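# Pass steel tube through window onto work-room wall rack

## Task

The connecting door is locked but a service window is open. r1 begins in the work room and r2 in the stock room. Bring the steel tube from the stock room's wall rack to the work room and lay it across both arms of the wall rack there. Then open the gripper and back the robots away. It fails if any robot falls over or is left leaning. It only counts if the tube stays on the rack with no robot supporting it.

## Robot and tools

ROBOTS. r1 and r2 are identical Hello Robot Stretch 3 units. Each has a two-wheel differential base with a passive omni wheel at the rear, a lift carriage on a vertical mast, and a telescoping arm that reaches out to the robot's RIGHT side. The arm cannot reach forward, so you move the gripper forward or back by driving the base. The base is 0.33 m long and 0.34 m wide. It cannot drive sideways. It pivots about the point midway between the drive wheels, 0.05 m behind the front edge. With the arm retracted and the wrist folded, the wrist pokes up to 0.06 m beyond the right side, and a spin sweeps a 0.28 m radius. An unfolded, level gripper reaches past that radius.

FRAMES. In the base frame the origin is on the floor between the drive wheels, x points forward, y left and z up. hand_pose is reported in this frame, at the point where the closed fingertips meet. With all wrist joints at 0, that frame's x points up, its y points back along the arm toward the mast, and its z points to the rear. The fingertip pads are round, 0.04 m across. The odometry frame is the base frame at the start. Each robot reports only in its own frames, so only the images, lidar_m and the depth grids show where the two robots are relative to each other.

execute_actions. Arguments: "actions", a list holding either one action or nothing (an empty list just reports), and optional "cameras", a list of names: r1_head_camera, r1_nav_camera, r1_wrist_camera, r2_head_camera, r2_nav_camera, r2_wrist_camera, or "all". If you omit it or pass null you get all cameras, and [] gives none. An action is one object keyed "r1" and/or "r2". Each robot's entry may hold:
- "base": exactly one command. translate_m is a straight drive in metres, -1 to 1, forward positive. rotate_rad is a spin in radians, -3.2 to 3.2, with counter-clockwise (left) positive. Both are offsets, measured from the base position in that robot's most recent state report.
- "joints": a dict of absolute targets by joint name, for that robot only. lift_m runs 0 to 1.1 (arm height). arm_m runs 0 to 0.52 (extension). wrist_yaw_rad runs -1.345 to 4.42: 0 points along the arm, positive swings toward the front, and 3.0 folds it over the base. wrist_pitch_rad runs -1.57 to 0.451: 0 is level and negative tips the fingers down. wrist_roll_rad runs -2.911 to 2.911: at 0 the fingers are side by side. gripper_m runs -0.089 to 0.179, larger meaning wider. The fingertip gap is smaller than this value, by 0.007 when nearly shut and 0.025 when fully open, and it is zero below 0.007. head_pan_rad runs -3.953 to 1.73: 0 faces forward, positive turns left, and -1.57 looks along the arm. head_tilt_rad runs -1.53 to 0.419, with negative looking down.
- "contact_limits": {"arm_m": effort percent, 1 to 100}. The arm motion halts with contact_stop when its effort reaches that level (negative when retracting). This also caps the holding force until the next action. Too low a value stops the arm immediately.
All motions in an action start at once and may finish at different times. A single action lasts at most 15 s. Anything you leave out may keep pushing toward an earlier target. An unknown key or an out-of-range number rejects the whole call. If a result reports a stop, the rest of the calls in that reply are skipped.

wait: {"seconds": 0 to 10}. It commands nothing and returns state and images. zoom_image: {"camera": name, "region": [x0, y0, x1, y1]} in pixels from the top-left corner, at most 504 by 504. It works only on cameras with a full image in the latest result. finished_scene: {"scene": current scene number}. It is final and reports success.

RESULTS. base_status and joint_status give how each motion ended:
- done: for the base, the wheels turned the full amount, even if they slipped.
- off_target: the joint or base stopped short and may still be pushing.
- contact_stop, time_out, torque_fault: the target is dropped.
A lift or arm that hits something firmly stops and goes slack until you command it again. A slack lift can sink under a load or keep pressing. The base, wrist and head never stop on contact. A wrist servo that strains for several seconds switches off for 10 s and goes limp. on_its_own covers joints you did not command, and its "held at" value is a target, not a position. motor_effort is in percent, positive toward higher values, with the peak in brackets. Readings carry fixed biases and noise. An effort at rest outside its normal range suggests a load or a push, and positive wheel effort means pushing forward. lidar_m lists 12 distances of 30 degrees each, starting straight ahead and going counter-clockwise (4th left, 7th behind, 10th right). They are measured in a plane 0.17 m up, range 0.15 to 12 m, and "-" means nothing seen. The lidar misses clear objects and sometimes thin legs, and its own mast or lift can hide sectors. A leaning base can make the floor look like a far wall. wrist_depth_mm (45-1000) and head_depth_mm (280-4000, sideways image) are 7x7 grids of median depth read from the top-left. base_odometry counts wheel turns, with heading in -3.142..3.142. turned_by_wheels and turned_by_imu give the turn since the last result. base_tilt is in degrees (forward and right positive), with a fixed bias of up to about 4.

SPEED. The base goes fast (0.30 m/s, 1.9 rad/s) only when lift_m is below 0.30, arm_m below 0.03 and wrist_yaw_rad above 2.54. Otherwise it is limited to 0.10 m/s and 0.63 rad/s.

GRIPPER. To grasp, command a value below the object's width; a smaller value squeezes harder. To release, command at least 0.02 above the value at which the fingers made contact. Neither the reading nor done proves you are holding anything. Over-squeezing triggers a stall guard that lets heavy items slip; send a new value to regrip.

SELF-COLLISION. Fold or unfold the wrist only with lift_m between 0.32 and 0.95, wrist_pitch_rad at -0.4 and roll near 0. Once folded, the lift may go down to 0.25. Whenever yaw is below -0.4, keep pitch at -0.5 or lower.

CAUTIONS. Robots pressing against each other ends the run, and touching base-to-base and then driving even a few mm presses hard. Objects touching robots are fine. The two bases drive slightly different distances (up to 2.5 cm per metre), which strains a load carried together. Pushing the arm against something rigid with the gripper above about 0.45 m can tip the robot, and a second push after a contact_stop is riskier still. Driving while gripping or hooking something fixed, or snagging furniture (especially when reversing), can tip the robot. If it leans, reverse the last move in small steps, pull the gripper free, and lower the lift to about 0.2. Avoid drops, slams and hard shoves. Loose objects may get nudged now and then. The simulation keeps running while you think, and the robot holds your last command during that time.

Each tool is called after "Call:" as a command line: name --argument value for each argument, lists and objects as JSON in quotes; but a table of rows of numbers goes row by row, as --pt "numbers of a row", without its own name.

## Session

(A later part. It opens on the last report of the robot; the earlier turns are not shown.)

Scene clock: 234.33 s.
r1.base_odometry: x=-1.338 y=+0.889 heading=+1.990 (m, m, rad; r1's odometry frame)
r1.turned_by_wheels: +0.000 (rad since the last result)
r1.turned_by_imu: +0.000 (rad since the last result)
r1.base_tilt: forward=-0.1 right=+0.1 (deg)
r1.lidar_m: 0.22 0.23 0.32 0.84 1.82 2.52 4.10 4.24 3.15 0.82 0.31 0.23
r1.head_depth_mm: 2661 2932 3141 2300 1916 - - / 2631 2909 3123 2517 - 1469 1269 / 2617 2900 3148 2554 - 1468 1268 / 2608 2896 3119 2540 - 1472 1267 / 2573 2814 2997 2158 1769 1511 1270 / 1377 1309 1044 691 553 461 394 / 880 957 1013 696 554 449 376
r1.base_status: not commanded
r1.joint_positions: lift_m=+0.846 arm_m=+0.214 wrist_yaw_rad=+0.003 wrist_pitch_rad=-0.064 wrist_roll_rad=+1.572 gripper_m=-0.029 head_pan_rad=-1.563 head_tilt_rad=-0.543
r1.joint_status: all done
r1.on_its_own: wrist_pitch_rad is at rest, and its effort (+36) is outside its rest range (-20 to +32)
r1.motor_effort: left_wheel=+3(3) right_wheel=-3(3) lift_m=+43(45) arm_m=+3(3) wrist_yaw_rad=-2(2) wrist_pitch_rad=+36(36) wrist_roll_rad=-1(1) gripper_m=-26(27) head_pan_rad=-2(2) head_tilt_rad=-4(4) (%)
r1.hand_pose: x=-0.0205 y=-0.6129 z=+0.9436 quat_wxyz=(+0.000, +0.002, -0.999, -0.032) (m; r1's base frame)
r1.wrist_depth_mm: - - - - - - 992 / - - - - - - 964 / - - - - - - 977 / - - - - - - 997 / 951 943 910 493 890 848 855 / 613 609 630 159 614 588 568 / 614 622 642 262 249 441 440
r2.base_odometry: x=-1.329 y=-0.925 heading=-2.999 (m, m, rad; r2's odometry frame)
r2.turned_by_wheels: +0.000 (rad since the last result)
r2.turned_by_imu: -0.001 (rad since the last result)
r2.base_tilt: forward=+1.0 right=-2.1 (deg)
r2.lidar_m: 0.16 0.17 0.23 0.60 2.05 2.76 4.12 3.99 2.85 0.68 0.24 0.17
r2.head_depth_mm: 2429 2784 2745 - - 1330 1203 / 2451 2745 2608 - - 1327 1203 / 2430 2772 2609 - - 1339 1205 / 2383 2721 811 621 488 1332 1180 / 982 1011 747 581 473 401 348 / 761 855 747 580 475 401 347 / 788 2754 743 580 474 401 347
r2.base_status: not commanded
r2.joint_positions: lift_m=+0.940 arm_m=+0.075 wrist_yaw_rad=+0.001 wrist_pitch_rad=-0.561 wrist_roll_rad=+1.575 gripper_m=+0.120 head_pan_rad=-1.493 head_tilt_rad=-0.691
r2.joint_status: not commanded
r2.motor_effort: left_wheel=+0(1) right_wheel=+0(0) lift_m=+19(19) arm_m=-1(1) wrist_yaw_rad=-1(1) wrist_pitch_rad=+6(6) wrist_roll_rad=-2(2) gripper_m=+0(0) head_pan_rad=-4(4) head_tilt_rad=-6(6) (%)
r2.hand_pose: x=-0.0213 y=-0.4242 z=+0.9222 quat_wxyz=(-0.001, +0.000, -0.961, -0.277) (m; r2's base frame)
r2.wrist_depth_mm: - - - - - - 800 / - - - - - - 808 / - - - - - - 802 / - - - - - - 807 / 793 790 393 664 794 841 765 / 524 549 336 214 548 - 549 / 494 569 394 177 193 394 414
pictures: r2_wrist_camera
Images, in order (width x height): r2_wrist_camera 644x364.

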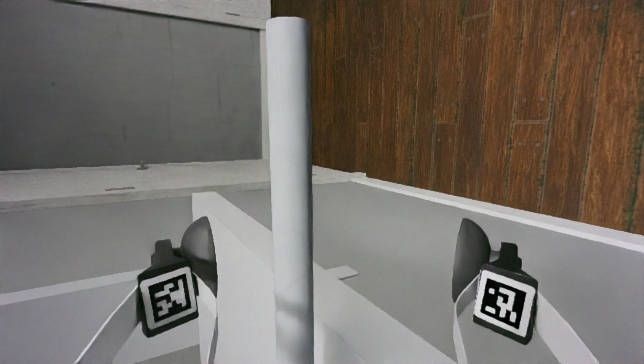

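Call:
execute_actions --actions '[{"r1":{"base":{"translate_m":-0.75},"joints":{"head_pan_rad":-3.14,"head_tilt_rad":-0.2}},"r2":{"base":{"translate_m":-0.4}}}]' --cameras '[]'

Call:
execute_actions --actions '[{"r1":{"base":{"rotate_rad":0.24},"joints":{"arm_m":0.0,"wrist_pitch_rad":-0.5,"lift_m":0.95}}}]' --cameras '["r1_head_camera","r1_wrist_camera"]'

Scene clock: 249.27 s.
r1.base_odometry: x=-1.033 y=+0.204 heading=+1.990 (m, m, rad; r1's odometry frame)
r1.turned_by_wheels: +0.000 (rad since the last result)
r1.turned_by_imu: +0.004 (rad since the last result)
r1.base_tilt: forward=-0.1 right=+0.0 (deg)
r1.lidar_m: 0.97 1.01 1.37 1.76 1.83 2.55 3.33 3.48 3.11 3.02 1.35 1.00
r1.head_depth_mm: 3119 3245 3326 3518 3088 2144 1635 / 3063 3161 3381 3572 3128 2148 1630 / 3082 3184 3338 3531 3157 2170 1652 / 3048 3222 3348 3501 3165 2162 1657 / 3068 3162 3321 3437 3254 2186 1676 / 3014 3162 3284 3456 3215 2212 1673 / 3068 3168 3336 3424 3261 2236 1676
r1.base_status: done
r1.joint_positions: lift_m=+0.846 arm_m=+0.214 wrist_yaw_rad=+0.002 wrist_pitch_rad=-0.064 wrist_roll_rad=+1.572 gripper_m=-0.029 head_pan_rad=-3.133 head_tilt_rad=-0.211
r1.joint_status: all done
r1.on_its_own: wrist_pitch_rad is at rest, and its effort (+36) is outside its rest range (-20 to +32)
r1.motor_effort: left_wheel=+3(4) right_wheel=-2(6) lift_m=+43(43) arm_m=+3(3) wrist_yaw_rad=-1(2) wrist_pitch_rad=+36(36) wrist_roll_rad=-1(1) gripper_m=-27(26) head_pan_rad=-2(33) head_tilt_rad=+6(35) (%)
r1.hand_pose: x=-0.0208 y=-0.6129 z=+0.9436 quat_wxyz=(+0.000, +0.001, -0.999, -0.032) (m; r1's base frame)
r1.wrist_depth_mm: - - - - - - 951 / - - - - - - 981 / - - - - - - 963 / - - - - - - 968 / - - - - - - - / - - - 159 - - - / - - - - - - -
r2.base_odometry: x=-0.933 y=-0.868 heading=-2.999 (m, m, rad; r2's odometry frame)
r2.turned_by_wheels: +0.000 (rad since the last result)
r2.turned_by_imu: -0.001 (rad since the last result)
r2.base_tilt: forward=+0.9 right=-2.1 (deg)
r2.lidar_m: 0.56 0.58 0.78 1.97 2.03 2.75 3.73 3.84 2.88 2.27 0.81 0.58
r2.head_depth_mm: 2446 2696 2706 - - 1332 1198 / 2466 2737 2590 - - 1325 1210 / 2456 2800 2592 - - 1332 1201 / 2488 2823 2592 2032 1623 1388 1198 / 2490 2819 2628 2020 1644 1388 1201 / 2010 2077 2161 1938 1643 1386 1204 / 1426 1517 1551 1584 1568 1385 1201
r2.base_status: done
r2.joint_positions: lift_m=+0.940 arm_m=+0.075 wrist_yaw_rad=+0.001 wrist_pitch_rad=-0.561 wrist_roll_rad=+1.575 gripper_m=+0.120 head_pan_rad=-1.493 head_tilt_rad=-0.691
r2.joint_status: not commanded
r2.motor_effort: left_wheel=-1(5) right_wheel=+0(3) lift_m=+19(19) arm_m=-2(2) wrist_yaw_rad=-1(1) wrist_pitch_rad=+6(6) wrist_roll_rad=-2(2) gripper_m=+0(0) head_pan_rad=-4(4) head_tilt_rad=-5(5) (%)
r2.hand_pose: x=-0.0213 y=-0.4242 z=+0.9222 quat_wxyz=(-0.001, +0.000, -0.961, -0.277) (m; r2's base frame)
r2.wrist_depth_mm: - - - - - - 797 / - - - - - - 797 / - - - - - - 811 / - - - - - - 815 / - - - - - - 824 / - - - - - - 832 / - - - - - - 822
pictures: none
No camera images: the call's "cameras" was empty. Leave "cameras" out to get every camera's image.

Scene clock: 252.07 s.
r1.base_odometry: x=-1.033 y=+0.204 heading=+2.230 (m, m, rad; r1's odometry frame)
r1.turned_by_wheels: +0.240 (rad since the last result)
r1.turned_by_imu: +0.234 (rad since the last result)
r1.base_tilt: forward=+0.0 right=+0.0 (deg)
r1.lidar_m: 0.97 1.10 1.76 1.75 2.03 3.36 3.35 3.52 3.02 1.97 1.13 0.97
r1.head_depth_mm: 2921 3059 3174 3313 3034 2343 - / 2999 3139 3238 3439 3134 2416 - / 3042 3160 3351 3468 3175 2371 - / 3102 3251 3397 3538 3171 2279 - / 3139 3342 3446 3686 3191 2193 1663 / 3244 3396 3485 3744 3241 2199 1681 / 3252 3490 3651 3846 3263 2230 1679
r1.base_status: done
r1.joint_positions: lift_m=+0.950 arm_m=+0.000 wrist_yaw_rad=+0.002 wrist_pitch_rad=-0.564 wrist_roll_rad=+1.573 gripper_m=-0.029 head_pan_rad=-3.133 head_tilt_rad=-0.211
r1.joint_status: wrist_pitch_rad off_target (ended at -0.564, target -0.500); the others done
r1.motor_effort: left_wheel=-2(9) right_wheel=+1(6) lift_m=+42(46) arm_m=-4(6) wrist_yaw_rad=-1(2) wrist_pitch_rad=+28(37) wrist_roll_rad=-2(2) gripper_m=-25(27) head_pan_rad=-2(2) head_tilt_rad=+8(7) (%)
r1.hand_pose: x=-0.0211 y=-0.3488 z=+0.9307 quat_wxyz=(-0.001, +0.000, -0.960, -0.279) (m; r1's base frame)
r1.wrist_depth_mm: - - - - - 950 759 / - - - - - 949 768 / - - - - - 971 773 / - - - - - - 787 / - - - - - - 790 / - - - 160 - - 806 / - - - - - - 816
r2.base_odometry: x=-0.933 y=-0.868 heading=-2.999 (m, m, rad; r2's odometry frame)
r2.turned_by_wheels: +0.000 (rad since the last result)
r2.turned_by_imu: -0.001 (rad since the last result)
r2.base_tilt: forward=+0.9 right=-2.1 (deg)
r2.lidar_m: 0.56 0.58 0.78 1.97 2.04 2.76 3.72 3.86 2.88 2.26 0.81 0.58
r2.head_depth_mm: 2432 2710 2763 - - 1328 1202 / 2466 2738 2640 - - 1341 1195 / 2453 2797 2605 - - 1335 1198 / 2498 2759 2608 2039 1605 1384 1212 / 2506 2817 2599 2011 1646 1397 1198 / 2016 2093 2144 1955 1653 1381 1202 / 1428 1520 1557 1589 1557 1393 1203
r2.base_status: not commanded
r2.joint_positions: lift_m=+0.940 arm_m=+0.075 wrist_yaw_rad=+0.001 wrist_pitch_rad=-0.561 wrist_roll_rad=+1.575 gripper_m=+0.120 head_pan_rad=-1.493 head_tilt_rad=-0.691
r2.joint_status: not commanded
r2.motor_effort: left_wheel=-1(2) right_wheel=+0(1) lift_m=+19(19) arm_m=-3(2) wrist_yaw_rad=+0(1) wrist_pitch_rad=+6(6) wrist_roll_rad=-2(2) gripper_m=+1(1) head_pan_rad=-4(4) head_tilt_rad=-6(6) (%)
r2.hand_pose: x=-0.0213 y=-0.4242 z=+0.9222 quat_wxyz=(-0.001, +0.000, -0.961, -0.277) (m; r2's base frame)
r2.wrist_depth_mm: - - - - - - 802 / - - - - - - 812 / - - - - - - 813 / - - - - - - 803 / - - - - - - 822 / - - - - - - 829 / - - - - - - 820
pictures: r1_head_camera (sideways: a quarter turn clockwise sets it upright), r1_wrist_camera
Images, in order (width x height): r1_head_camera 896x504, r1_wrist_camera 644x364.

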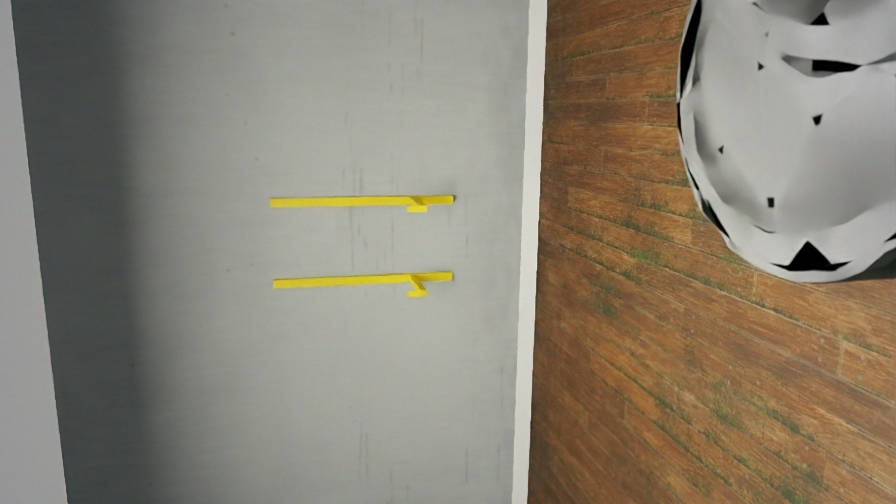

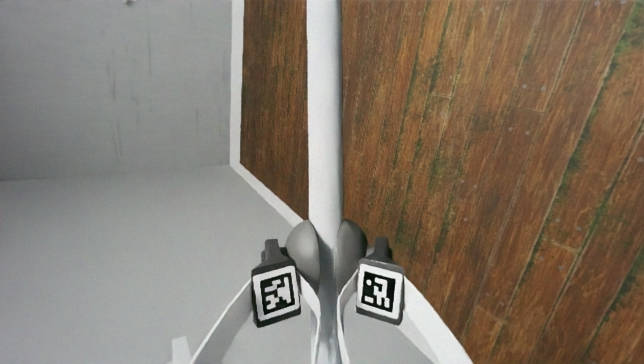

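Call:
execute_actions --actions '[{"r1":{"base":{"translate_m":-1.0},"joints":{"head_pan_rad":-1.57,"head_tilt_rad":-0.7}}}]' --cameras '[]'

Call:
execute_actions --actions '[{"r1":{"base":{"translate_m":-1.0}}}]' --cameras '[]'

Call:
execute_actions --actions '[{"r1":{"base":{"translate_m":-0.5}}}]' --cameras '[]'

Call:
execute_actions --actions '[{"r1":{"base":{"rotate_rad":-1.83}}}]' --cameras '["r1_head_camera","r1_nav_camera","r1_wrist_camera"]'

Scene clock: 266.90 s.
r1.base_odometry: x=-0.420 y=-0.587 heading=+2.230 (m, m, rad; r1's odometry frame)
r1.turned_by_wheels: +0.000 (rad since the last result)
r1.turned_by_imu: +0.003 (rad since the last result)
r1.base_tilt: forward=-0.1 right=+0.0 (deg)
r1.lidar_m: 1.93 2.20 2.01 2.01 2.32 2.39 2.39 2.75 2.76 2.75 2.24 1.93
r1.head_depth_mm: 2330 2634 2541 2102 - - - / 2364 2687 2551 2116 - - - / 2415 2705 2578 1971 - - - / 2447 2765 2561 1996 - - 1155 / 2510 2820 2563 2006 1583 1357 1187 / 2550 2904 2597 1994 1538 1381 1187 / 2589 2948 2621 2015 1580 1376 1190
r1.base_status: done
r1.joint_positions: lift_m=+0.950 arm_m=+0.000 wrist_yaw_rad=+0.002 wrist_pitch_rad=-0.564 wrist_roll_rad=+1.573 gripper_m=-0.029 head_pan_rad=-1.577 head_tilt_rad=-0.691
r1.joint_status: all done
r1.motor_effort: left_wheel=-2(9) right_wheel=+1(2) lift_m=+43(43) arm_m=-5(4) wrist_yaw_rad=-1(1) wrist_pitch_rad=+28(28) wrist_roll_rad=-2(2) gripper_m=-26(26) head_pan_rad=+3(35) head_tilt_rad=-6(40) (%)
r1.hand_pose: x=-0.0211 y=-0.3488 z=+0.9307 quat_wxyz=(-0.001, +0.000, -0.960, -0.279) (m; r1's base frame)
r1.wrist_depth_mm: - - - - - 948 760 / - - - - - 943 790 / - - - - - 949 783 / - - - - - 962 788 / - - - - - - 811 / - - - 159 - - 816 / - - - - - - 812
r2.base_odometry: x=-0.933 y=-0.868 heading=-2.999 (m, m, rad; r2's odometry frame)
r2.turned_by_wheels: +0.000 (rad since the last result)
r2.turned_by_imu: -0.003 (rad since the last result)
r2.base_tilt: forward=+0.9 right=-2.2 (deg)
r2.lidar_m: 0.56 0.58 0.78 1.97 2.03 2.75 3.72 3.86 2.88 2.26 0.81 0.58
r2.head_depth_mm: 2434 2750 2745 - - 1322 1207 / 2458 2762 2616 - - 1335 1199 / 2466 2814 2638 - - 1330 1201 / 2491 2794 2608 2017 1604 1387 1203 / 2475 2842 2576 2043 1648 1388 1207 / 2023 2059 2147 1947 1633 1395 1196 / 1423 1520 1568 1594 1553 1380 1196
r2.base_status: not commanded
r2.joint_positions: lift_m=+0.940 arm_m=+0.075 wrist_yaw_rad=+0.001 wrist_pitch_rad=-0.561 wrist_roll_rad=+1.575 gripper_m=+0.120 head_pan_rad=-1.493 head_tilt_rad=-0.691
r2.joint_status: not commanded
r2.motor_effort: left_wheel=-1(1) right_wheel=+0(1) lift_m=+19(20) arm_m=-2(1) wrist_yaw_rad=-1(1) wrist_pitch_rad=+6(6) wrist_roll_rad=-2(2) gripper_m=+0(0) head_pan_rad=-4(3) head_tilt_rad=-5(5) (%)
r2.hand_pose: x=-0.0213 y=-0.4242 z=+0.9222 quat_wxyz=(-0.001, +0.000, -0.961, -0.277) (m; r2's base frame)
r2.wrist_depth_mm: - - - - - - 810 / - - - - - - 803 / - - - - - - 813 / - - - - - - 826 / - - - - - - 828 / - - - - - - 820 / - - - - - - 810
pictures: none
No camera images: the call's "cameras" was empty. Leave "cameras" out to get every camera's image.

Scene clock: 277.87 s.
r1.base_odometry: x=+0.192 y=-1.377 heading=+2.230 (m, m, rad; r1's odometry frame)
r1.turned_by_wheels: +0.000 (rad since the last result)
r1.turned_by_imu: +0.002 (rad since the last result)
r1.base_tilt: forward=+0.0 right=+0.0 (deg)
r1.lidar_m: 2.89 2.62 2.26 2.26 1.66 1.43 1.43 1.65 2.51 2.51 2.89 2.89
r1.head_depth_mm: 2120 2364 2558 2104 - - - / 2155 2416 2572 2106 - - - / 2204 2460 2571 1984 - - - / 2237 2545 2584 1995 - - 1155 / 2278 2563 2603 2007 1582 1364 1184 / 2287 2643 2570 1990 1543 1373 1189 / 2347 2670 2577 2003 1596 1374 1187
r1.base_status: done
r1.joint_positions: lift_m=+0.950 arm_m=+0.000 wrist_yaw_rad=+0.002 wrist_pitch_rad=-0.564 wrist_roll_rad=+1.573 gripper_m=-0.029 head_pan_rad=-1.577 head_tilt_rad=-0.691
r1.joint_status: not commanded
r1.motor_effort: left_wheel=-2(8) right_wheel=+2(2) lift_m=+42(42) arm_m=-5(4) wrist_yaw_rad=-1(1) wrist_pitch_rad=+28(28) wrist_roll_rad=-2(2) gripper_m=-26(26) head_pan_rad=+3(3) head_tilt_rad=-5(5) (%)
r1.hand_pose: x=-0.0211 y=-0.3488 z=+0.9307 quat_wxyz=(-0.001, +0.000, -0.960, -0.279) (m; r1's base frame)
r1.wrist_depth_mm: - - - - - 924 757 / - - - - - 956 781 / - - - - - 967 778 / - - - - - 968 800 / - - - - - - 808 / - - - 160 - - 825 / - - - - - - 824
r2.base_odometry: x=-0.933 y=-0.868 heading=-2.999 (m, m, rad; r2's odometry frame)
r2.turned_by_wheels: +0.000 (rad since the last result)
r2.turned_by_imu: -0.002 (rad since the last result)
r2.base_tilt: forward=+0.9 right=-2.3 (deg)
r2.lidar_m: 0.56 0.58 0.78 1.97 2.04 2.75 3.73 3.86 2.87 2.26 0.81 0.59
r2.head_depth_mm: 2410 2769 2749 - - 1319 1200 / 2458 2753 2591 - - 1326 1198 / 2486 2810 2588 - - 1331 1200 / 2487 2801 2581 2027 1603 1392 1203 / 2499 2828 2596 2000 1644 1398 1201 / 2025 2099 2175 1947 1658 1388 1193 / 1427 1523 1559 1589 1561 1393 1200
r2.base_status: not commanded
r2.joint_positions: lift_m=+0.940 arm_m=+0.075 wrist_yaw_rad=+0.001 wrist_pitch_rad=-0.561 wrist_roll_rad=+1.575 gripper_m=+0.120 head_pan_rad=-1.493 head_tilt_rad=-0.691
r2.joint_status: not commanded
r2.motor_effort: left_wheel=+0(1) right_wheel=+0(1) lift_m=+19(19) arm_m=-1(2) wrist_yaw_rad=-1(1) wrist_pitch_rad=+6(6) wrist_roll_rad=-2(2) gripper_m=+1(0) head_pan_rad=-4(4) head_tilt_rad=-5(5) (%)
r2.hand_pose: x=-0.0213 y=-0.4242 z=+0.9222 quat_wxyz=(-0.001, +0.000, -0.961, -0.277) (m; r2's base frame)
r2.wrist_depth_mm: - - - - - - 790 / - - - - - - 802 / - - - - - - 802 / - - - - - - 823 / - - - - - - 840 / - - - - - - 825 / - - - - - - 826
pictures: none
No camera images: the call's "cameras" was empty. Leave "cameras" out to get every camera's image.

Scene clock: 283.83 s.
r1.base_odometry: x=+0.498 y=-1.773 heading=+2.230 (m, m, rad; r1's odometry frame)
r1.turned_by_wheels: +0.000 (rad since the last result)
r1.turned_by_imu: +0.001 (rad since the last result)
r1.base_tilt: forward=+0.0 right=+0.0 (deg)
r1.lidar_m: 3.37 2.76 2.39 1.92 1.10 0.95 0.95 1.10 1.89 2.38 2.74 3.36
r1.head_depth_mm: 2006 2259 2474 2111 - - - / 2048 2301 2474 2133 - - - / 2089 2342 2528 1988 - - - / 2109 2372 2576 1995 - - 1160 / 2150 2443 2568 1991 1583 1356 1182 / 2205 2471 2576 1988 1554 1378 1184 / 2214 2572 2576 1987 1587 1374 1190
r1.base_status: done
r1.joint_positions: lift_m=+0.950 arm_m=+0.000 wrist_yaw_rad=+0.002 wrist_pitch_rad=-0.564 wrist_roll_rad=+1.573 gripper_m=-0.029 head_pan_rad=-1.577 head_tilt_rad=-0.691
r1.joint_status: not commanded
r1.motor_effort: left_wheel=-2(9) right_wheel=+1(3) lift_m=+42(43) arm_m=-4(5) wrist_yaw_rad=-1(2) wrist_pitch_rad=+28(28) wrist_roll_rad=-2(2) gripper_m=-25(25) head_pan_rad=+3(3) head_tilt_rad=-5(4) (%)
r1.hand_pose: x=-0.0211 y=-0.3488 z=+0.9307 quat_wxyz=(-0.001, +0.000, -0.960, -0.279) (m; r1's base frame)
r1.wrist_depth_mm: - - - - - 923 772 / - - - - - 961 775 / - - - - - 957 790 / - - - - - 970 788 / - - - - - - 805 / - - - 159 - - 841 / - - - - - - 841
r2.base_odometry: x=-0.933 y=-0.868 heading=-2.999 (m, m, rad; r2's odometry frame)
r2.turned_by_wheels: +0.000 (rad since the last result)
r2.turned_by_imu: -0.001 (rad since the last result)
r2.base_tilt: forward=+0.8 right=-2.2 (deg)
r2.lidar_m: 0.56 0.58 0.78 1.97 2.04 2.75 3.72 3.86 2.87 2.26 0.81 0.58
r2.head_depth_mm: 2418 2743 2768 - - 1326 1202 / 2446 2762 2617 - - 1336 1198 / 2468 2802 2622 - - 1326 1199 / 2504 2820 2627 2010 1603 1381 1204 / 2489 2818 2621 2019 1643 1381 1199 / 2001 2070 2159 1957 1630 1391 1197 / 1431 1517 1555 1580 1562 1384 1200
r2.base_status: not commanded
r2.joint_positions: lift_m=+0.940 arm_m=+0.075 wrist_yaw_rad=+0.001 wrist_pitch_rad=-0.561 wrist_roll_rad=+1.575 gripper_m=+0.120 head_pan_rad=-1.493 head_tilt_rad=-0.691
r2.joint_status: not commanded
r2.motor_effort: left_wheel=-1(0) right_wheel=+0(1) lift_m=+19(20) arm_m=-2(2) wrist_yaw_rad=-1(1) wrist_pitch_rad=+6(6) wrist_roll_rad=-2(2) gripper_m=+0(0) head_pan_rad=-3(4) head_tilt_rad=-6(5) (%)
r2.hand_pose: x=-0.0213 y=-0.4242 z=+0.9222 quat_wxyz=(-0.001, +0.000, -0.961, -0.277) (m; r2's base frame)
r2.wrist_depth_mm: - - - - - - 800 / - - - - - - 793 / - - - - - - 806 / - - - - - - 815 / - - - - - - 812 / - - - - - - 842 / - - - - - - 810
pictures: none
No camera images: the call's "cameras" was empty. Leave "cameras" out to get every camera's image.

Scene clock: 287.67 s.
r1.base_odometry: x=+0.498 y=-1.773 heading=+0.400 (m, m, rad; r1's odometry frame)
r1.turned_by_wheels: -1.830 (rad since the last result)
r1.turned_by_imu: -1.784 (rad since the last result)
r1.base_tilt: forward=-0.1 right=+0.0 (deg)
r1.lidar_m: 2.38 2.48 3.42 3.37 3.35 2.47 2.38 1.33 0.98 0.95 0.99 1.36
r1.head_depth_mm: 814 926 1063 1191 - - - / 800 915 1051 1152 - - - / 805 904 1021 1220 - - - / 799 904 1036 1211 - - 1150 / 794 896 1025 1202 1407 1340 1185 / 791 888 1001 1148 1422 1367 1186 / 774 870 1012 1142 1407 1376 1183
r1.base_status: done
r1.joint_positions: lift_m=+0.950 arm_m=+0.000 wrist_yaw_rad=+0.002 wrist_pitch_rad=-0.522 wrist_roll_rad=+1.573 gripper_m=-0.029 head_pan_rad=-1.577 head_tilt_rad=-0.691
r1.joint_status: not commanded
r1.motor_effort: left_wheel=+3(10) right_wheel=-3(6) lift_m=+38(43) arm_m=-3(5) wrist_yaw_rad=-1(1) wrist_pitch_rad=+10(29) wrist_roll_rad=-2(2) gripper_m=-15(25) head_pan_rad=+3(3) head_tilt_rad=-5(4) (%)
r1.hand_pose: x=-0.0211 y=-0.3552 z=+0.9396 quat_wxyz=(-0.001, +0.000, -0.966, -0.258) (m; r1's base frame)
r1.wrist_depth_mm: 532 597 688 783 966 950 773 / 537 594 689 765 973 972 773 / 561 624 719 834 - 977 782 / 562 630 737 893 - - 812 / 573 642 737 874 - - 843 / 565 633 745 - - - 819 / 591 671 758 908 - - 822
r2.base_odometry: x=-0.933 y=-0.868 heading=-2.999 (m, m, rad; r2's odometry frame)
r2.turned_by_wheels: +0.000 (rad since the last result)
r2.turned_by_imu: -0.001 (rad since the last result)
r2.base_tilt: forward=+1.0 right=-2.1 (deg)
r2.lidar_m: 0.56 0.58 0.78 1.97 2.04 2.75 3.72 3.85 2.87 2.26 0.81 0.58
r2.head_depth_mm: 2417 2700 2685 - - 1336 1206 / 2439 2736 2629 - - 1332 1198 / 2462 2813 2621 - - 1333 1203 / 2458 2784 2622 2035 1608 1395 1204 / 2487 2825 2583 2018 1634 1385 1197 / 2026 2093 2151 1939 1652 1390 1202 / 1424 1523 1556 1589 1561 1385 1196
r2.base_status: not commanded
r2.joint_positions: lift_m=+0.940 arm_m=+0.075 wrist_yaw_rad=+0.001 wrist_pitch_rad=-0.561 wrist_roll_rad=+1.575 gripper_m=+0.120 head_pan_rad=-1.493 head_tilt_rad=-0.691
r2.joint_status: not commanded
r2.motor_effort: left_wheel=+0(1) right_wheel=+0(1) lift_m=+19(20) arm_m=-1(2) wrist_yaw_rad=-1(1) wrist_pitch_rad=+6(6) wrist_roll_rad=-2(2) gripper_m=+0(0) head_pan_rad=-4(4) head_tilt_rad=-5(5) (%)
r2.hand_pose: x=-0.0213 y=-0.4242 z=+0.9222 quat_wxyz=(-0.001, +0.000, -0.961, -0.277) (m; r2's base frame)
r2.wrist_depth_mm: - - - - - - 801 / - - - - - - 806 / - - - - - - 835 / - - - - - - 824 / - - - - - - 825 / - - - - - - 839 / - - - - - - 821
pictures: r1_head_camera (sideways: a quarter turn clockwise sets it upright), r1_nav_camera (sideways: a quarter turn counterclockwise sets it upright), r1_wrist_camera
Images, in order (width x height): r1_head_camera 896x504, r1_nav_camera 672x504, r1_wrist_camera 644x364.

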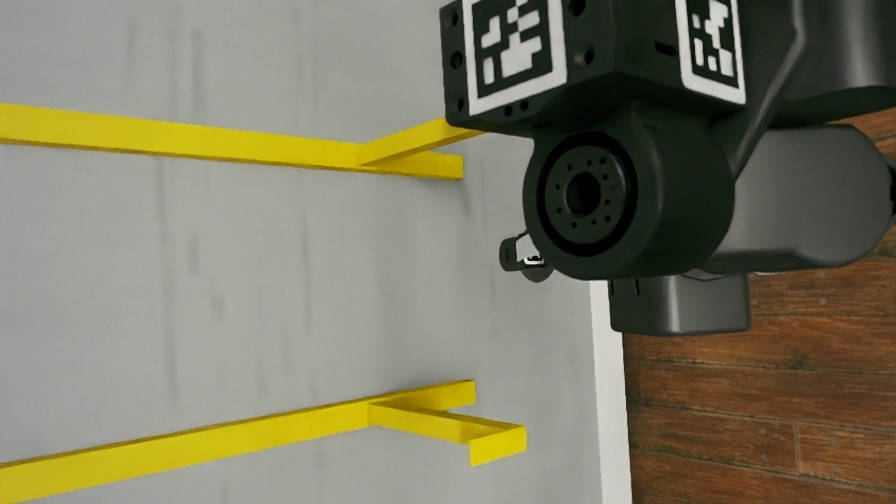

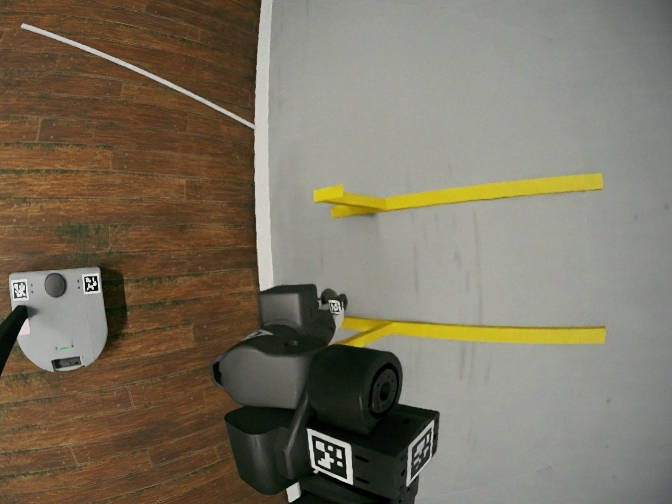

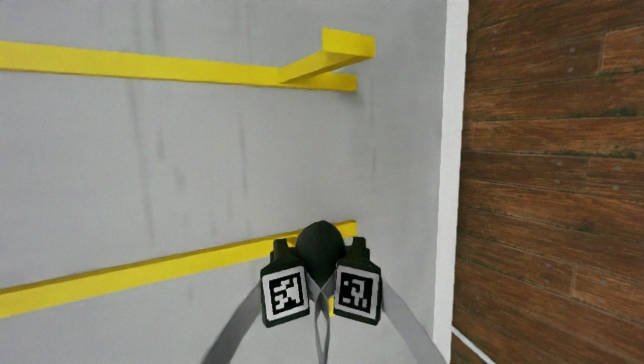

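Call:
execute_actions --actions '[{"r1":{"joints":{"head_pan_rad":-0.3,"head_tilt_rad":-0.9}}}]' --cameras '["r1_head_camera","r1_nav_camera"]'

Scene clock: 300.50 s.
r1.base_odometry: x=+0.498 y=-1.773 heading=+0.400 (m, m, rad; r1's odometry frame)
r1.turned_by_wheels: +0.000 (rad since the last result)
r1.turned_by_imu: +0.000 (rad since the last result)
r1.base_tilt: forward=-0.1 right=+0.0 (deg)
r1.lidar_m: 2.38 2.48 3.43 3.37 3.37 2.46 2.39 1.33 0.98 0.95 0.99 1.37
r1.head_depth_mm: 1348 1463 1621 1604 1426 1252 1121 / 1600 1759 1838 1635 1421 1260 1133 / 1915 2133 1929 1635 1423 1257 1128 / 2312 2337 1935 1637 1421 1258 1125 / 2283 2362 1913 1636 1417 1254 1124 / 2190 2366 1913 1638 1419 1255 1120 / 2097 2314 1929 1639 1414 1251 1121
r1.base_status: not commanded
r1.joint_positions: lift_m=+0.950 arm_m=+0.000 wrist_yaw_rad=+0.002 wrist_pitch_rad=-0.522 wrist_roll_rad=+1.573 gripper_m=-0.029 head_pan_rad=-0.307 head_tilt_rad=-0.889
r1.joint_status: all done
r1.motor_effort: left_wheel=+3(3) right_wheel=-3(3) lift_m=+38(38) arm_m=-4(4) wrist_yaw_rad=-1(1) wrist_pitch_rad=+10(10) wrist_roll_rad=-2(2) gripper_m=-16(15) head_pan_rad=+3(35) head_tilt_rad=-6(26) (%)
r1.hand_pose: x=-0.0211 y=-0.3552 z=+0.9396 quat_wxyz=(-0.001, +0.000, -0.966, -0.258) (m; r1's base frame)
r1.wrist_depth_mm: 539 591 676 785 945 964 789 / 537 586 683 772 - 988 798 / 560 614 724 829 - 974 796 / 574 642 731 852 - - 819 / 578 639 722 884 - - 811 / 570 640 754 - - - 825 / 600 684 753 913 - - 833
r2.base_odometry: x=-0.933 y=-0.868 heading=-2.999 (m, m, rad; r2's odometry frame)
r2.turned_by_wheels: +0.000 (rad since the last result)
r2.turned_by_imu: -0.001 (rad since the last result)
r2.base_tilt: forward=+0.9 right=-2.1 (deg)
r2.lidar_m: 0.56 0.58 0.78 1.97 2.04 2.76 3.72 3.83 2.88 2.26 0.81 0.59
r2.head_depth_mm: 2399 2685 2745 - - 1338 1196 / 2445 2754 2619 - - 1338 1200 / 2465 2778 2606 - - 1331 1208 / 2500 2818 2597 2016 1606 1393 1199 / 2485 2842 2594 2027 1650 1395 1199 / 2051 2090 2165 1953 1642 1392 1203 / 1424 1517 1567 1589 1561 1377 1200
r2.base_status: not commanded
r2.joint_positions: lift_m=+0.940 arm_m=+0.075 wrist_yaw_rad=+0.001 wrist_pitch_rad=-0.561 wrist_roll_rad=+1.575 gripper_m=+0.120 head_pan_rad=-1.493 head_tilt_rad=-0.691
r2.joint_status: not commanded
r2.motor_effort: left_wheel=-1(1) right_wheel=+0(1) lift_m=+19(19) arm_m=-2(3) wrist_yaw_rad=-1(1) wrist_pitch_rad=+6(6) wrist_roll_rad=-2(2) gripper_m=+0(1) head_pan_rad=-4(4) head_tilt_rad=-5(5) (%)
r2.hand_pose: x=-0.0213 y=-0.4242 z=+0.9222 quat_wxyz=(-0.001, +0.000, -0.961, -0.277) (m; r2's base frame)
r2.wrist_depth_mm: - - - - - - 789 / - - - - - - 806 / - - - - - - 814 / - - - - - - 822 / - - - - - - 817 / - - - - - - 842 / - - - - - - 828
pictures: r1_head_camera (sideways: a quarter turn clockwise sets it upright), r1_nav_camera (sideways: a quarter turn counterclockwise sets it upright)
Images, in order (width x height): r1_head_camera 896x504, r1_nav_camera 672x504.

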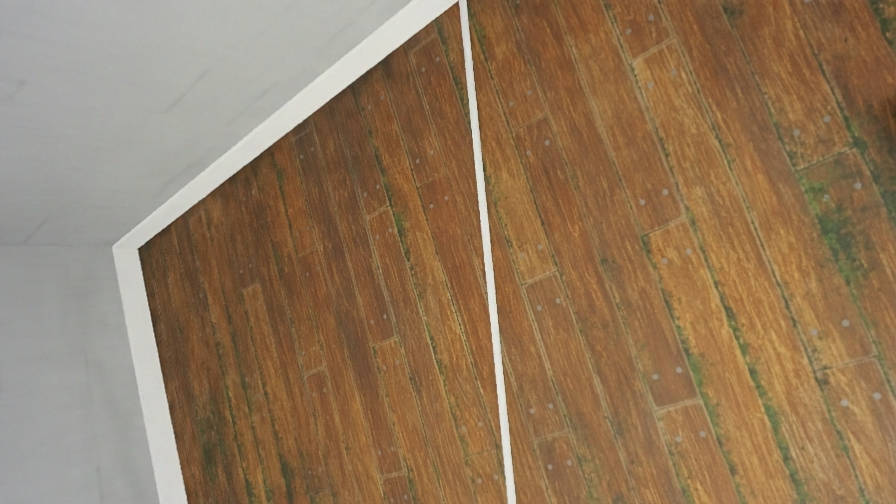

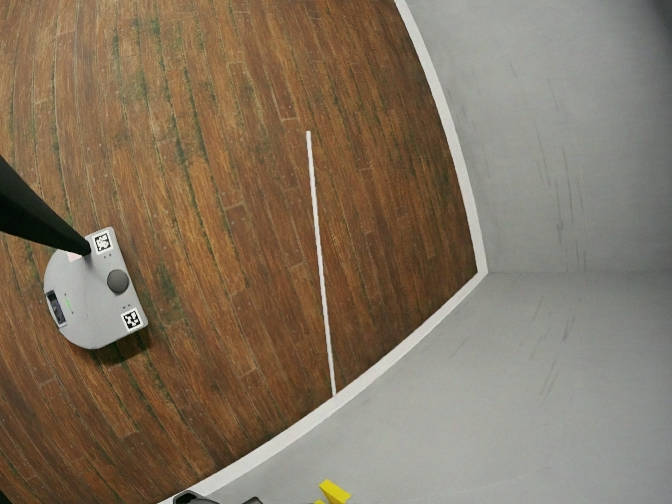

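Call:
execute_actions --actions '[{"r1":{"base":{"translate_m":0.45},"joints":{"lift_m":0.4,"wrist_pitch_rad":-1.5,"gripper_m":0.09,"arm_m":0.1}}}]' --cameras '[]'

Call:
execute_actions --actions '[{"r1":{"base":{"rotate_rad":1.38},"joints":{"head_pan_rad":-1.57,"head_tilt_rad":-1.1,"arm_m":0.2}}}]' --cameras '["r1_head_camera","r1_nav_camera","r1_wrist_camera"]'

Scene clock: 316.30 s.
r1.base_odometry: x=+0.913 y=-1.598 heading=+0.400 (m, m, rad; r1's odometry frame)
r1.turned_by_wheels: +0.000 (rad since the last result)
r1.turned_by_imu: +0.001 (rad since the last result)
r1.base_tilt: forward=+0.0 right=-0.1 (deg)
r1.lidar_m: 1.93 2.01 2.79 3.36 3.49 2.92 2.83 1.34 0.99 0.96 1.00 1.38
r1.head_depth_mm: 1359 1484 1628 1612 1417 1264 1121 / 1593 1774 1840 1644 1422 1254 1121 / 1884 2139 1926 1630 1422 1259 1126 / 1913 2189 1938 1629 1416 1259 1126 / 1837 2142 1930 1636 1426 1251 1122 / 1773 2055 1922 1630 1415 1259 1127 / 1706 1966 1931 1630 1412 1240 1127
r1.base_status: done
r1.joint_positions: lift_m=+0.400 arm_m=+0.100 wrist_yaw_rad=+0.002 wrist_pitch_rad=-1.490 wrist_roll_rad=+1.573 gripper_m=+0.090 head_pan_rad=-0.307 head_tilt_rad=-0.889
r1.joint_status: all done
r1.motor_effort: left_wheel=+3(9) right_wheel=-3(3) lift_m=+25(32) arm_m=+4(4) wrist_yaw_rad=+0(1) wrist_pitch_rad=-3(10) wrist_roll_rad=-2(2) gripper_m=+0(99) head_pan_rad=+3(3) head_tilt_rad=-7(7) (%)
r1.hand_pose: x=-0.0215 y=-0.2409 z=+0.2816 quat_wxyz=(+0.000, -0.001, -0.735, -0.678) (m; r1's base frame)
r1.wrist_depth_mm: 437 428 420 418 410 - - / 443 440 429 423 - - - / 454 450 438 432 - - - / 465 459 455 443 - - - / 477 472 454 460 - - - / 497 482 470 467 458 456 442 / 497 493 490 479 475 463 449
r2.base_odometry: x=-0.933 y=-0.868 heading=-2.999 (m, m, rad; r2's odometry frame)
r2.turned_by_wheels: +0.000 (rad since the last result)
r2.turned_by_imu: -0.002 (rad since the last result)
r2.base_tilt: forward=+0.9 right=-2.1 (deg)
r2.lidar_m: 0.56 0.58 0.78 1.97 2.03 2.75 3.74 3.86 2.88 2.26 0.81 0.59
r2.head_depth_mm: 2432 2733 2757 - - 1341 1204 / 2455 2760 2619 - - 1341 1199 / 2464 2779 2574 - - 1337 1206 / 2464 2800 2589 2045 1596 1392 1197 / 2500 2801 2594 2012 1649 1395 1199 / 2033 2080 2145 1959 1646 1390 1202 / 1416 1523 1566 1583 1567 1391 1204
r2.base_status: not commanded
r2.joint_positions: lift_m=+0.940 arm_m=+0.075 wrist_yaw_rad=+0.001 wrist_pitch_rad=-0.561 wrist_roll_rad=+1.575 gripper_m=+0.120 head_pan_rad=-1.493 head_tilt_rad=-0.691
r2.joint_status: not commanded
r2.motor_effort: left_wheel=-1(0) right_wheel=+0(1) lift_m=+19(19) arm_m=-2(1) wrist_yaw_rad=-1(1) wrist_pitch_rad=+6(6) wrist_roll_rad=-2(2) gripper_m=+0(0) head_pan_rad=-4(4) head_tilt_rad=-5(5) (%)
r2.hand_pose: x=-0.0213 y=-0.4242 z=+0.9222 quat_wxyz=(-0.001, +0.000, -0.961, -0.277) (m; r2's base frame)
r2.wrist_depth_mm: - - - - - - 806 / - - - - - - 806 / - - - - - - 825 / - - - - - - 813 / - - - - - - 831 / - - - - - - 830 / - - - - - - 835
pictures: none
No camera images: the call's "cameras" was empty. Leave "cameras" out to get every camera's image.

Scene clock: 319.43 s.
r1.base_odometry: x=+0.913 y=-1.598 heading=+1.780 (m, m, rad; r1's odometry frame)
r1.turned_by_wheels: +1.380 (rad since the last result)
r1.turned_by_imu: +1.346 (rad since the last result)
r1.base_tilt: forward=-0.1 right=+0.1 (deg)
r1.lidar_m: 3.36 3.38 3.17 2.83 1.71 1.06 0.96 0.96 1.16 1.93 1.94 2.34
r1.head_depth_mm: 1681 1728 1595 1445 1318 1205 1148 / 1963 1795 1605 1442 1313 1223 - / 1997 1780 1602 1460 1292 - - / 1952 1775 1592 1455 1287 1233 - / 1929 1778 1581 1429 1307 1200 1110 / 1909 1768 1573 1431 1301 1200 1117 / 1864 1774 1571 1420 1298 1194 1109
r1.base_status: done
r1.joint_positions: lift_m=+0.400 arm_m=+0.200 wrist_yaw_rad=+0.002 wrist_pitch_rad=-1.491 wrist_roll_rad=+1.573 gripper_m=+0.090 head_pan_rad=-1.563 head_tilt_rad=-1.087
r1.joint_status: all done
r1.motor_effort: left_wheel=-2(8) right_wheel=+1(5) lift_m=+25(24) arm_m=+4(3) wrist_yaw_rad=-1(1) wrist_pitch_rad=-3(3) wrist_roll_rad=-2(2) gripper_m=+0(1) head_pan_rad=-2(32) head_tilt_rad=-8(25) (%)
r1.hand_pose: x=-0.0215 y=-0.3408 z=+0.2816 quat_wxyz=(+0.000, -0.001, -0.734, -0.679) (m; r1's base frame)
r1.wrist_depth_mm: 438 425 417 417 402 401 - / 438 438 430 424 418 - - / 460 449 436 436 428 - - / 460 459 446 439 442 - - / 481 472 465 455 441 - - / 489 479 474 466 458 446 442 / 505 502 485 478 469 464 454
r2.base_odometry: x=-0.933 y=-0.868 heading=-2.999 (m, m, rad; r2's odometry frame)
r2.turned_by_wheels: +0.000 (rad since the last result)
r2.turned_by_imu: -0.001 (rad since the last result)
r2.base_tilt: forward=+0.8 right=-2.2 (deg)
r2.lidar_m: 0.56 0.58 0.78 1.97 2.04 2.76 3.73 3.85 2.88 2.26 0.81 0.58
r2.head_depth_mm: 2432 2782 2686 - - 1334 1200 / 2472 2740 2633 - - 1332 1202 / 2453 2769 2601 - - 1336 1202 / 2492 2861 2615 2024 1605 1387 1206 / 2509 2829 2646 2033 1650 1386 1200 / 2031 2091 2143 1953 1640 1381 1205 / 1421 1525 1559 1594 1554 1389 1196
r2.base_status: not commanded
r2.joint_positions: lift_m=+0.940 arm_m=+0.075 wrist_yaw_rad=+0.001 wrist_pitch_rad=-0.561 wrist_roll_rad=+1.575 gripper_m=+0.120 head_pan_rad=-1.493 head_tilt_rad=-0.691
r2.joint_status: not commanded
r2.motor_effort: left_wheel=+0(1) right_wheel=+1(1) lift_m=+19(19) arm_m=-2(1) wrist_yaw_rad=-1(1) wrist_pitch_rad=+6(6) wrist_roll_rad=-2(2) gripper_m=+0(0) head_pan_rad=-4(4) head_tilt_rad=-6(5) (%)
r2.hand_pose: x=-0.0213 y=-0.4242 z=+0.9222 quat_wxyz=(-0.001, +0.000, -0.961, -0.277) (m; r2's base frame)
r2.wrist_depth_mm: - - - - - - 794 / - - - - - - 789 / - - - - - - 809 / - - - - - - 819 / - - - - - - 822 / - - - - - - 842 / - - - - - - 818
pictures: r1_head_camera (sideways: a quarter turn clockwise sets it upright), r1_nav_camera (sideways: a quarter turn counterclockwise sets it upright), r1_wrist_camera
Images, in order (width x height): r1_head_camera 896x504, r1_nav_camera 672x504, r1_wrist_camera 644x364.

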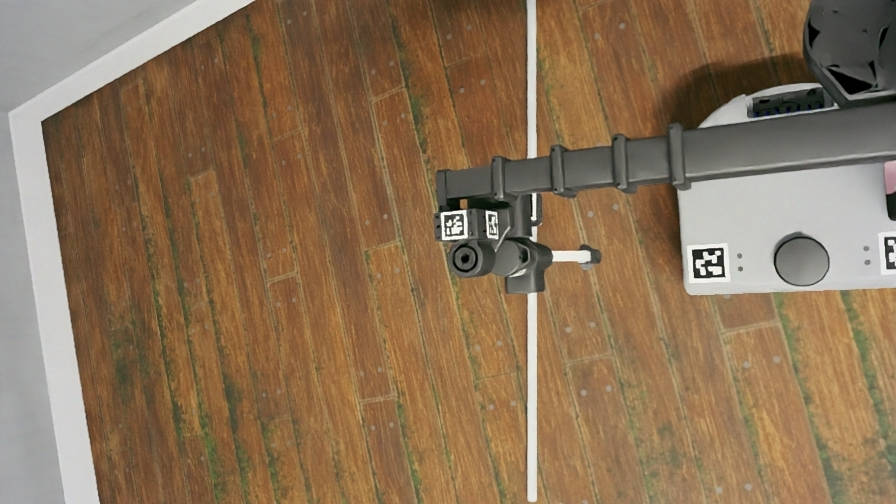

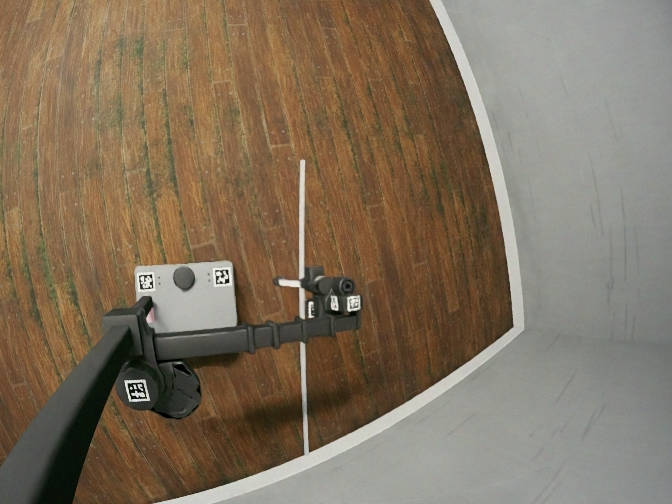

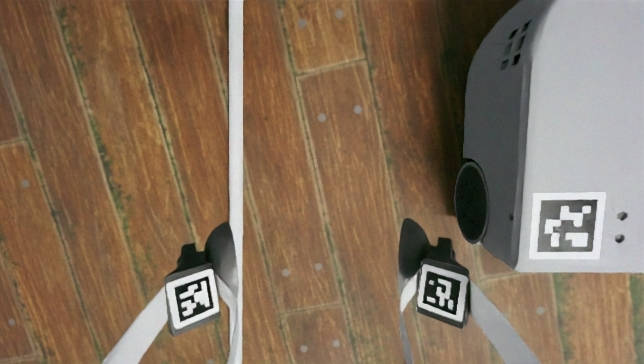

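Call:
execute_actions --actions '[{"r1":{"base":{"translate_m":-0.185},"joints":{"lift_m":0.2,"wrist_pitch_rad":-1.57,"arm_m":0.345,"gripper_m":0.07}}}]' --cameras '["r1_nav_camera","r1_wrist_camera"]'

Scene clock: 325.57 s.
r1.base_odometry: x=+0.951 y=-1.779 heading=+1.780 (m, m, rad; r1's odometry frame)
r1.turned_by_wheels: +0.000 (rad since the last result)
r1.turned_by_imu: +0.001 (rad since the last result)
r1.base_tilt: forward=+0.0 right=+0.0 (deg)
r1.lidar_m: 3.56 3.58 3.12 2.80 1.38 0.86 0.77 0.78 0.94 1.78 1.98 2.39
r1.head_depth_mm: 1352 1467 1544 1444 1315 1205 1127 / 1673 1725 1596 1437 1315 1224 - / 1973 1781 1586 1453 1310 - - / 1974 1768 1587 1467 1311 1236 - / 1946 1780 1586 1442 1302 1201 1109 / 1911 1757 1586 1421 1310 1202 1111 / 1892 1775 1588 1434 1303 1196 1107
r1.base_status: done
r1.joint_positions: lift_m=+0.200 arm_m=+0.345 wrist_yaw_rad=+0.002 wrist_pitch_rad=-1.558 wrist_roll_rad=+1.573 gripper_m=+0.070 head_pan_rad=-1.563 head_tilt_rad=-1.087
r1.joint_status: all done
joint sent to its limit — the command would take r1.wrist_pitch_rad past its lower limit, so that joint was sent only as far as its limit.
r1.motor_effort: left_wheel=-2(8) right_wheel=+1(2) lift_m=+25(25) arm_m=+4(3) wrist_yaw_rad=-1(0) wrist_pitch_rad=-4(4) wrist_roll_rad=-2(2) gripper_m=+0(85) head_pan_rad=-2(2) head_tilt_rad=-7(9) (%)
r1.hand_pose: x=-0.0216 y=-0.4686 z=+0.0825 quat_wxyz=(+0.000, -0.001, -0.711, -0.703) (m; r1's base frame)
r1.wrist_depth_mm: 225 225 225 226 227 229 232 / 229 231 234 230 234 234 235 / 236 236 237 235 240 241 240 / 242 241 240 242 245 247 246 / 245 246 247 249 250 251 252 / 252 251 - 253 - 258 260 / 258 260 262 260 262 263 265
r2.base_odometry: x=-0.933 y=-0.868 heading=-2.999 (m, m, rad; r2's odometry frame)
r2.turned_by_wheels: +0.000 (rad since the last result)
r2.turned_by_imu: -0.001 (rad since the last result)
r2.base_tilt: forward=+0.9 right=-2.1 (deg)
r2.lidar_m: 0.56 0.58 0.78 1.97 2.03 2.76 3.73 3.84 2.86 2.26 0.81 0.58
r2.head_depth_mm: 2429 2723 2720 - - 1339 1203 / 2468 2780 2621 - - 1338 1195 / 2471 2806 2636 - - 1336 1198 / 2487 2835 2600 2048 1612 1398 1206 / 2486 2840 2631 2001 1655 1391 1192 / 2014 2106 2143 1971 1633 1390 1206 / 1426 1516 1548 1595 1556 1393 1193
r2.base_status: not commanded
r2.joint_positions: lift_m=+0.940 arm_m=+0.075 wrist_yaw_rad=+0.001 wrist_pitch_rad=-0.561 wrist_roll_rad=+1.575 gripper_m=+0.120 head_pan_rad=-1.493 head_tilt_rad=-0.691
r2.joint_status: not commanded
r2.motor_effort: left_wheel=-1(0) right_wheel=+0(0) lift_m=+19(19) arm_m=-1(2) wrist_yaw_rad=-1(1) wrist_pitch_rad=+6(6) wrist_roll_rad=-2(2) gripper_m=+0(1) head_pan_rad=-4(4) head_tilt_rad=-5(5) (%)
r2.hand_pose: x=-0.0213 y=-0.4242 z=+0.9222 quat_wxyz=(-0.001, +0.000, -0.961, -0.277) (m; r2's base frame)
r2.wrist_depth_mm: - - - - - - 799 / - - - - - - 816 / - - - - - - 816 / - - - - - - 816 / - - - - - - 835 / - - - - - - 833 / - - - - - - 816
pictures: r1_nav_camera (sideways: a quarter turn counterclockwise sets it upright), r1_wrist_camera
Images, in order (width x height): r1_nav_camera 672x504, r1_wrist_camera 644x364.

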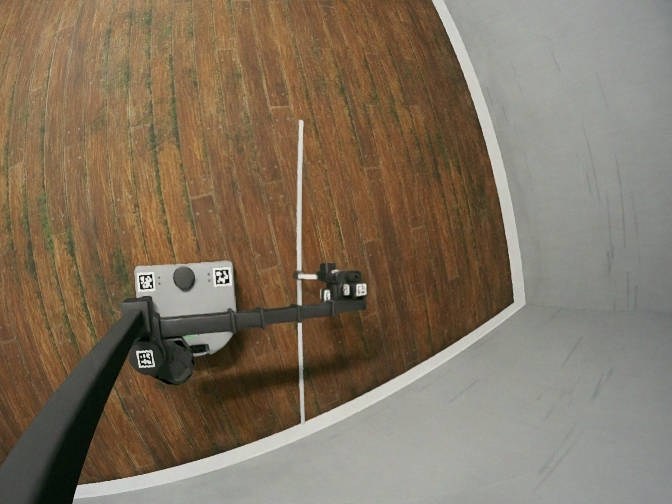

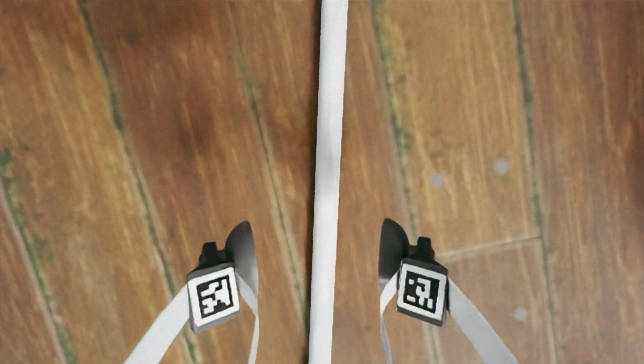

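Call:
execute_actions --actions '[{"r1":{"joints":{"lift_m":0.136,"arm_m":0.341,"gripper_m":0.05}}}]' --cameras '["r1_wrist_camera"]'

Scene clock: 328.97 s.
r1.base_odometry: x=+0.951 y=-1.779 heading=+1.780 (m, m, rad; r1's odometry frame)
r1.turned_by_wheels: +0.000 (rad since the last result)
r1.turned_by_imu: +0.000 (rad since the last result)
r1.base_tilt: forward=+0.0 right=+0.1 (deg)
r1.lidar_m: 3.55 3.56 3.12 2.80 1.38 0.86 0.77 0.78 0.94 1.79 1.98 2.39
r1.head_depth_mm: 1355 1463 1530 1442 1315 1202 1123 / 1667 1720 1604 1437 1318 1226 - / 1984 1786 1585 1453 1312 - - / 1977 1781 1579 1474 1309 1240 - / 1956 1771 1583 1434 1307 1201 1108 / 1913 1768 1577 1418 1310 1193 1104 / 1890 1771 1587 1427 1297 1197 1105
r1.base_status: not commanded
r1.joint_positions: lift_m=+0.136 arm_m=+0.341 wrist_yaw_rad=+0.002 wrist_pitch_rad=-1.560 wrist_roll_rad=+1.573 gripper_m=+0.050 head_pan_rad=-1.563 head_tilt_rad=-1.087
r1.joint_status: all done
r1.motor_effort: left_wheel=-2(2) right_wheel=+1(2) lift_m=+22(25) arm_m=-4(6) wrist_yaw_rad=-1(0) wrist_pitch_rad=-3(4) wrist_roll_rad=-2(2) gripper_m=+0(85) head_pan_rad=-2(2) head_tilt_rad=-7(8) (%)
r1.hand_pose: x=-0.0216 y=-0.4646 z=+0.0186 quat_wxyz=(+0.000, -0.001, -0.710, -0.704) (m; r1's base frame)
r1.wrist_depth_mm: 165 166 166 166 168 169 169 / 169 170 169 171 172 173 172 / 173 174 174 173 176 176 178 / 177 177 178 177 179 181 183 / 180 181 182 181 185 184 186 / 184 186 - 185 188 190 190 / 189 190 192 190 193 194 196
r2.base_odometry: x=-0.933 y=-0.868 heading=-2.999 (m, m, rad; r2's odometry frame)
r2.turned_by_wheels: +0.000 (rad since the last result)
r2.turned_by_imu: -0.001 (rad since the last result)
r2.base_tilt: forward=+0.9 right=-2.2 (deg)
r2.lidar_m: 0.56 0.58 0.78 1.97 2.04 2.76 3.74 3.86 2.87 2.26 0.81 0.58
r2.head_depth_mm: 2455 2732 2752 - - 1332 1214 / 2478 2722 2621 - - 1334 1204 / 2464 2750 2588 - - 1333 1203 / 2499 2795 2613 2023 1604 1382 1198 / 2533 2849 2583 1992 1642 1391 1199 / 2065 2098 2155 1953 1658 1398 1205 / 1425 1524 1549 1581 1558 1384 1200
r2.base_status: not commanded
r2.joint_positions: lift_m=+0.940 arm_m=+0.075 wrist_yaw_rad=+0.001 wrist_pitch_rad=-0.561 wrist_roll_rad=+1.575 gripper_m=+0.120 head_pan_rad=-1.493 head_tilt_rad=-0.691
r2.joint_status: not commanded
r2.motor_effort: left_wheel=-1(1) right_wheel=+0(1) lift_m=+19(19) arm_m=-2(2) wrist_yaw_rad=-1(1) wrist_pitch_rad=+6(6) wrist_roll_rad=-2(2) gripper_m=+1(0) head_pan_rad=-4(4) head_tilt_rad=-5(5) (%)
r2.hand_pose: x=-0.0213 y=-0.4242 z=+0.9222 quat_wxyz=(-0.001, +0.000, -0.961, -0.277) (m; r2's base frame)
r2.wrist_depth_mm: - - - - - - 792 / - - - - - - 806 / - - - - - - 808 / - - - - - - 827 / - - - - - - 836 / - - - - - - 834 / - - - - - - 811
pictures: r1_wrist_camera
Images, in order (width x height): r1_wrist_camera 644x364.

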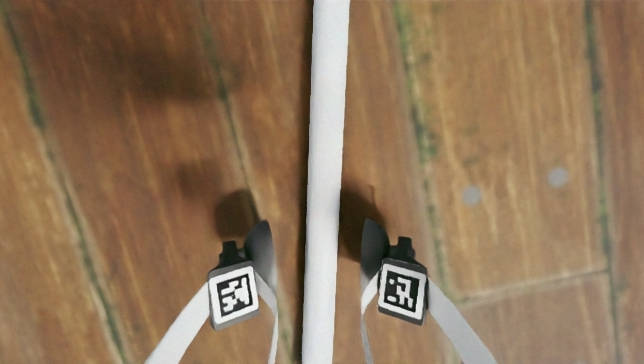

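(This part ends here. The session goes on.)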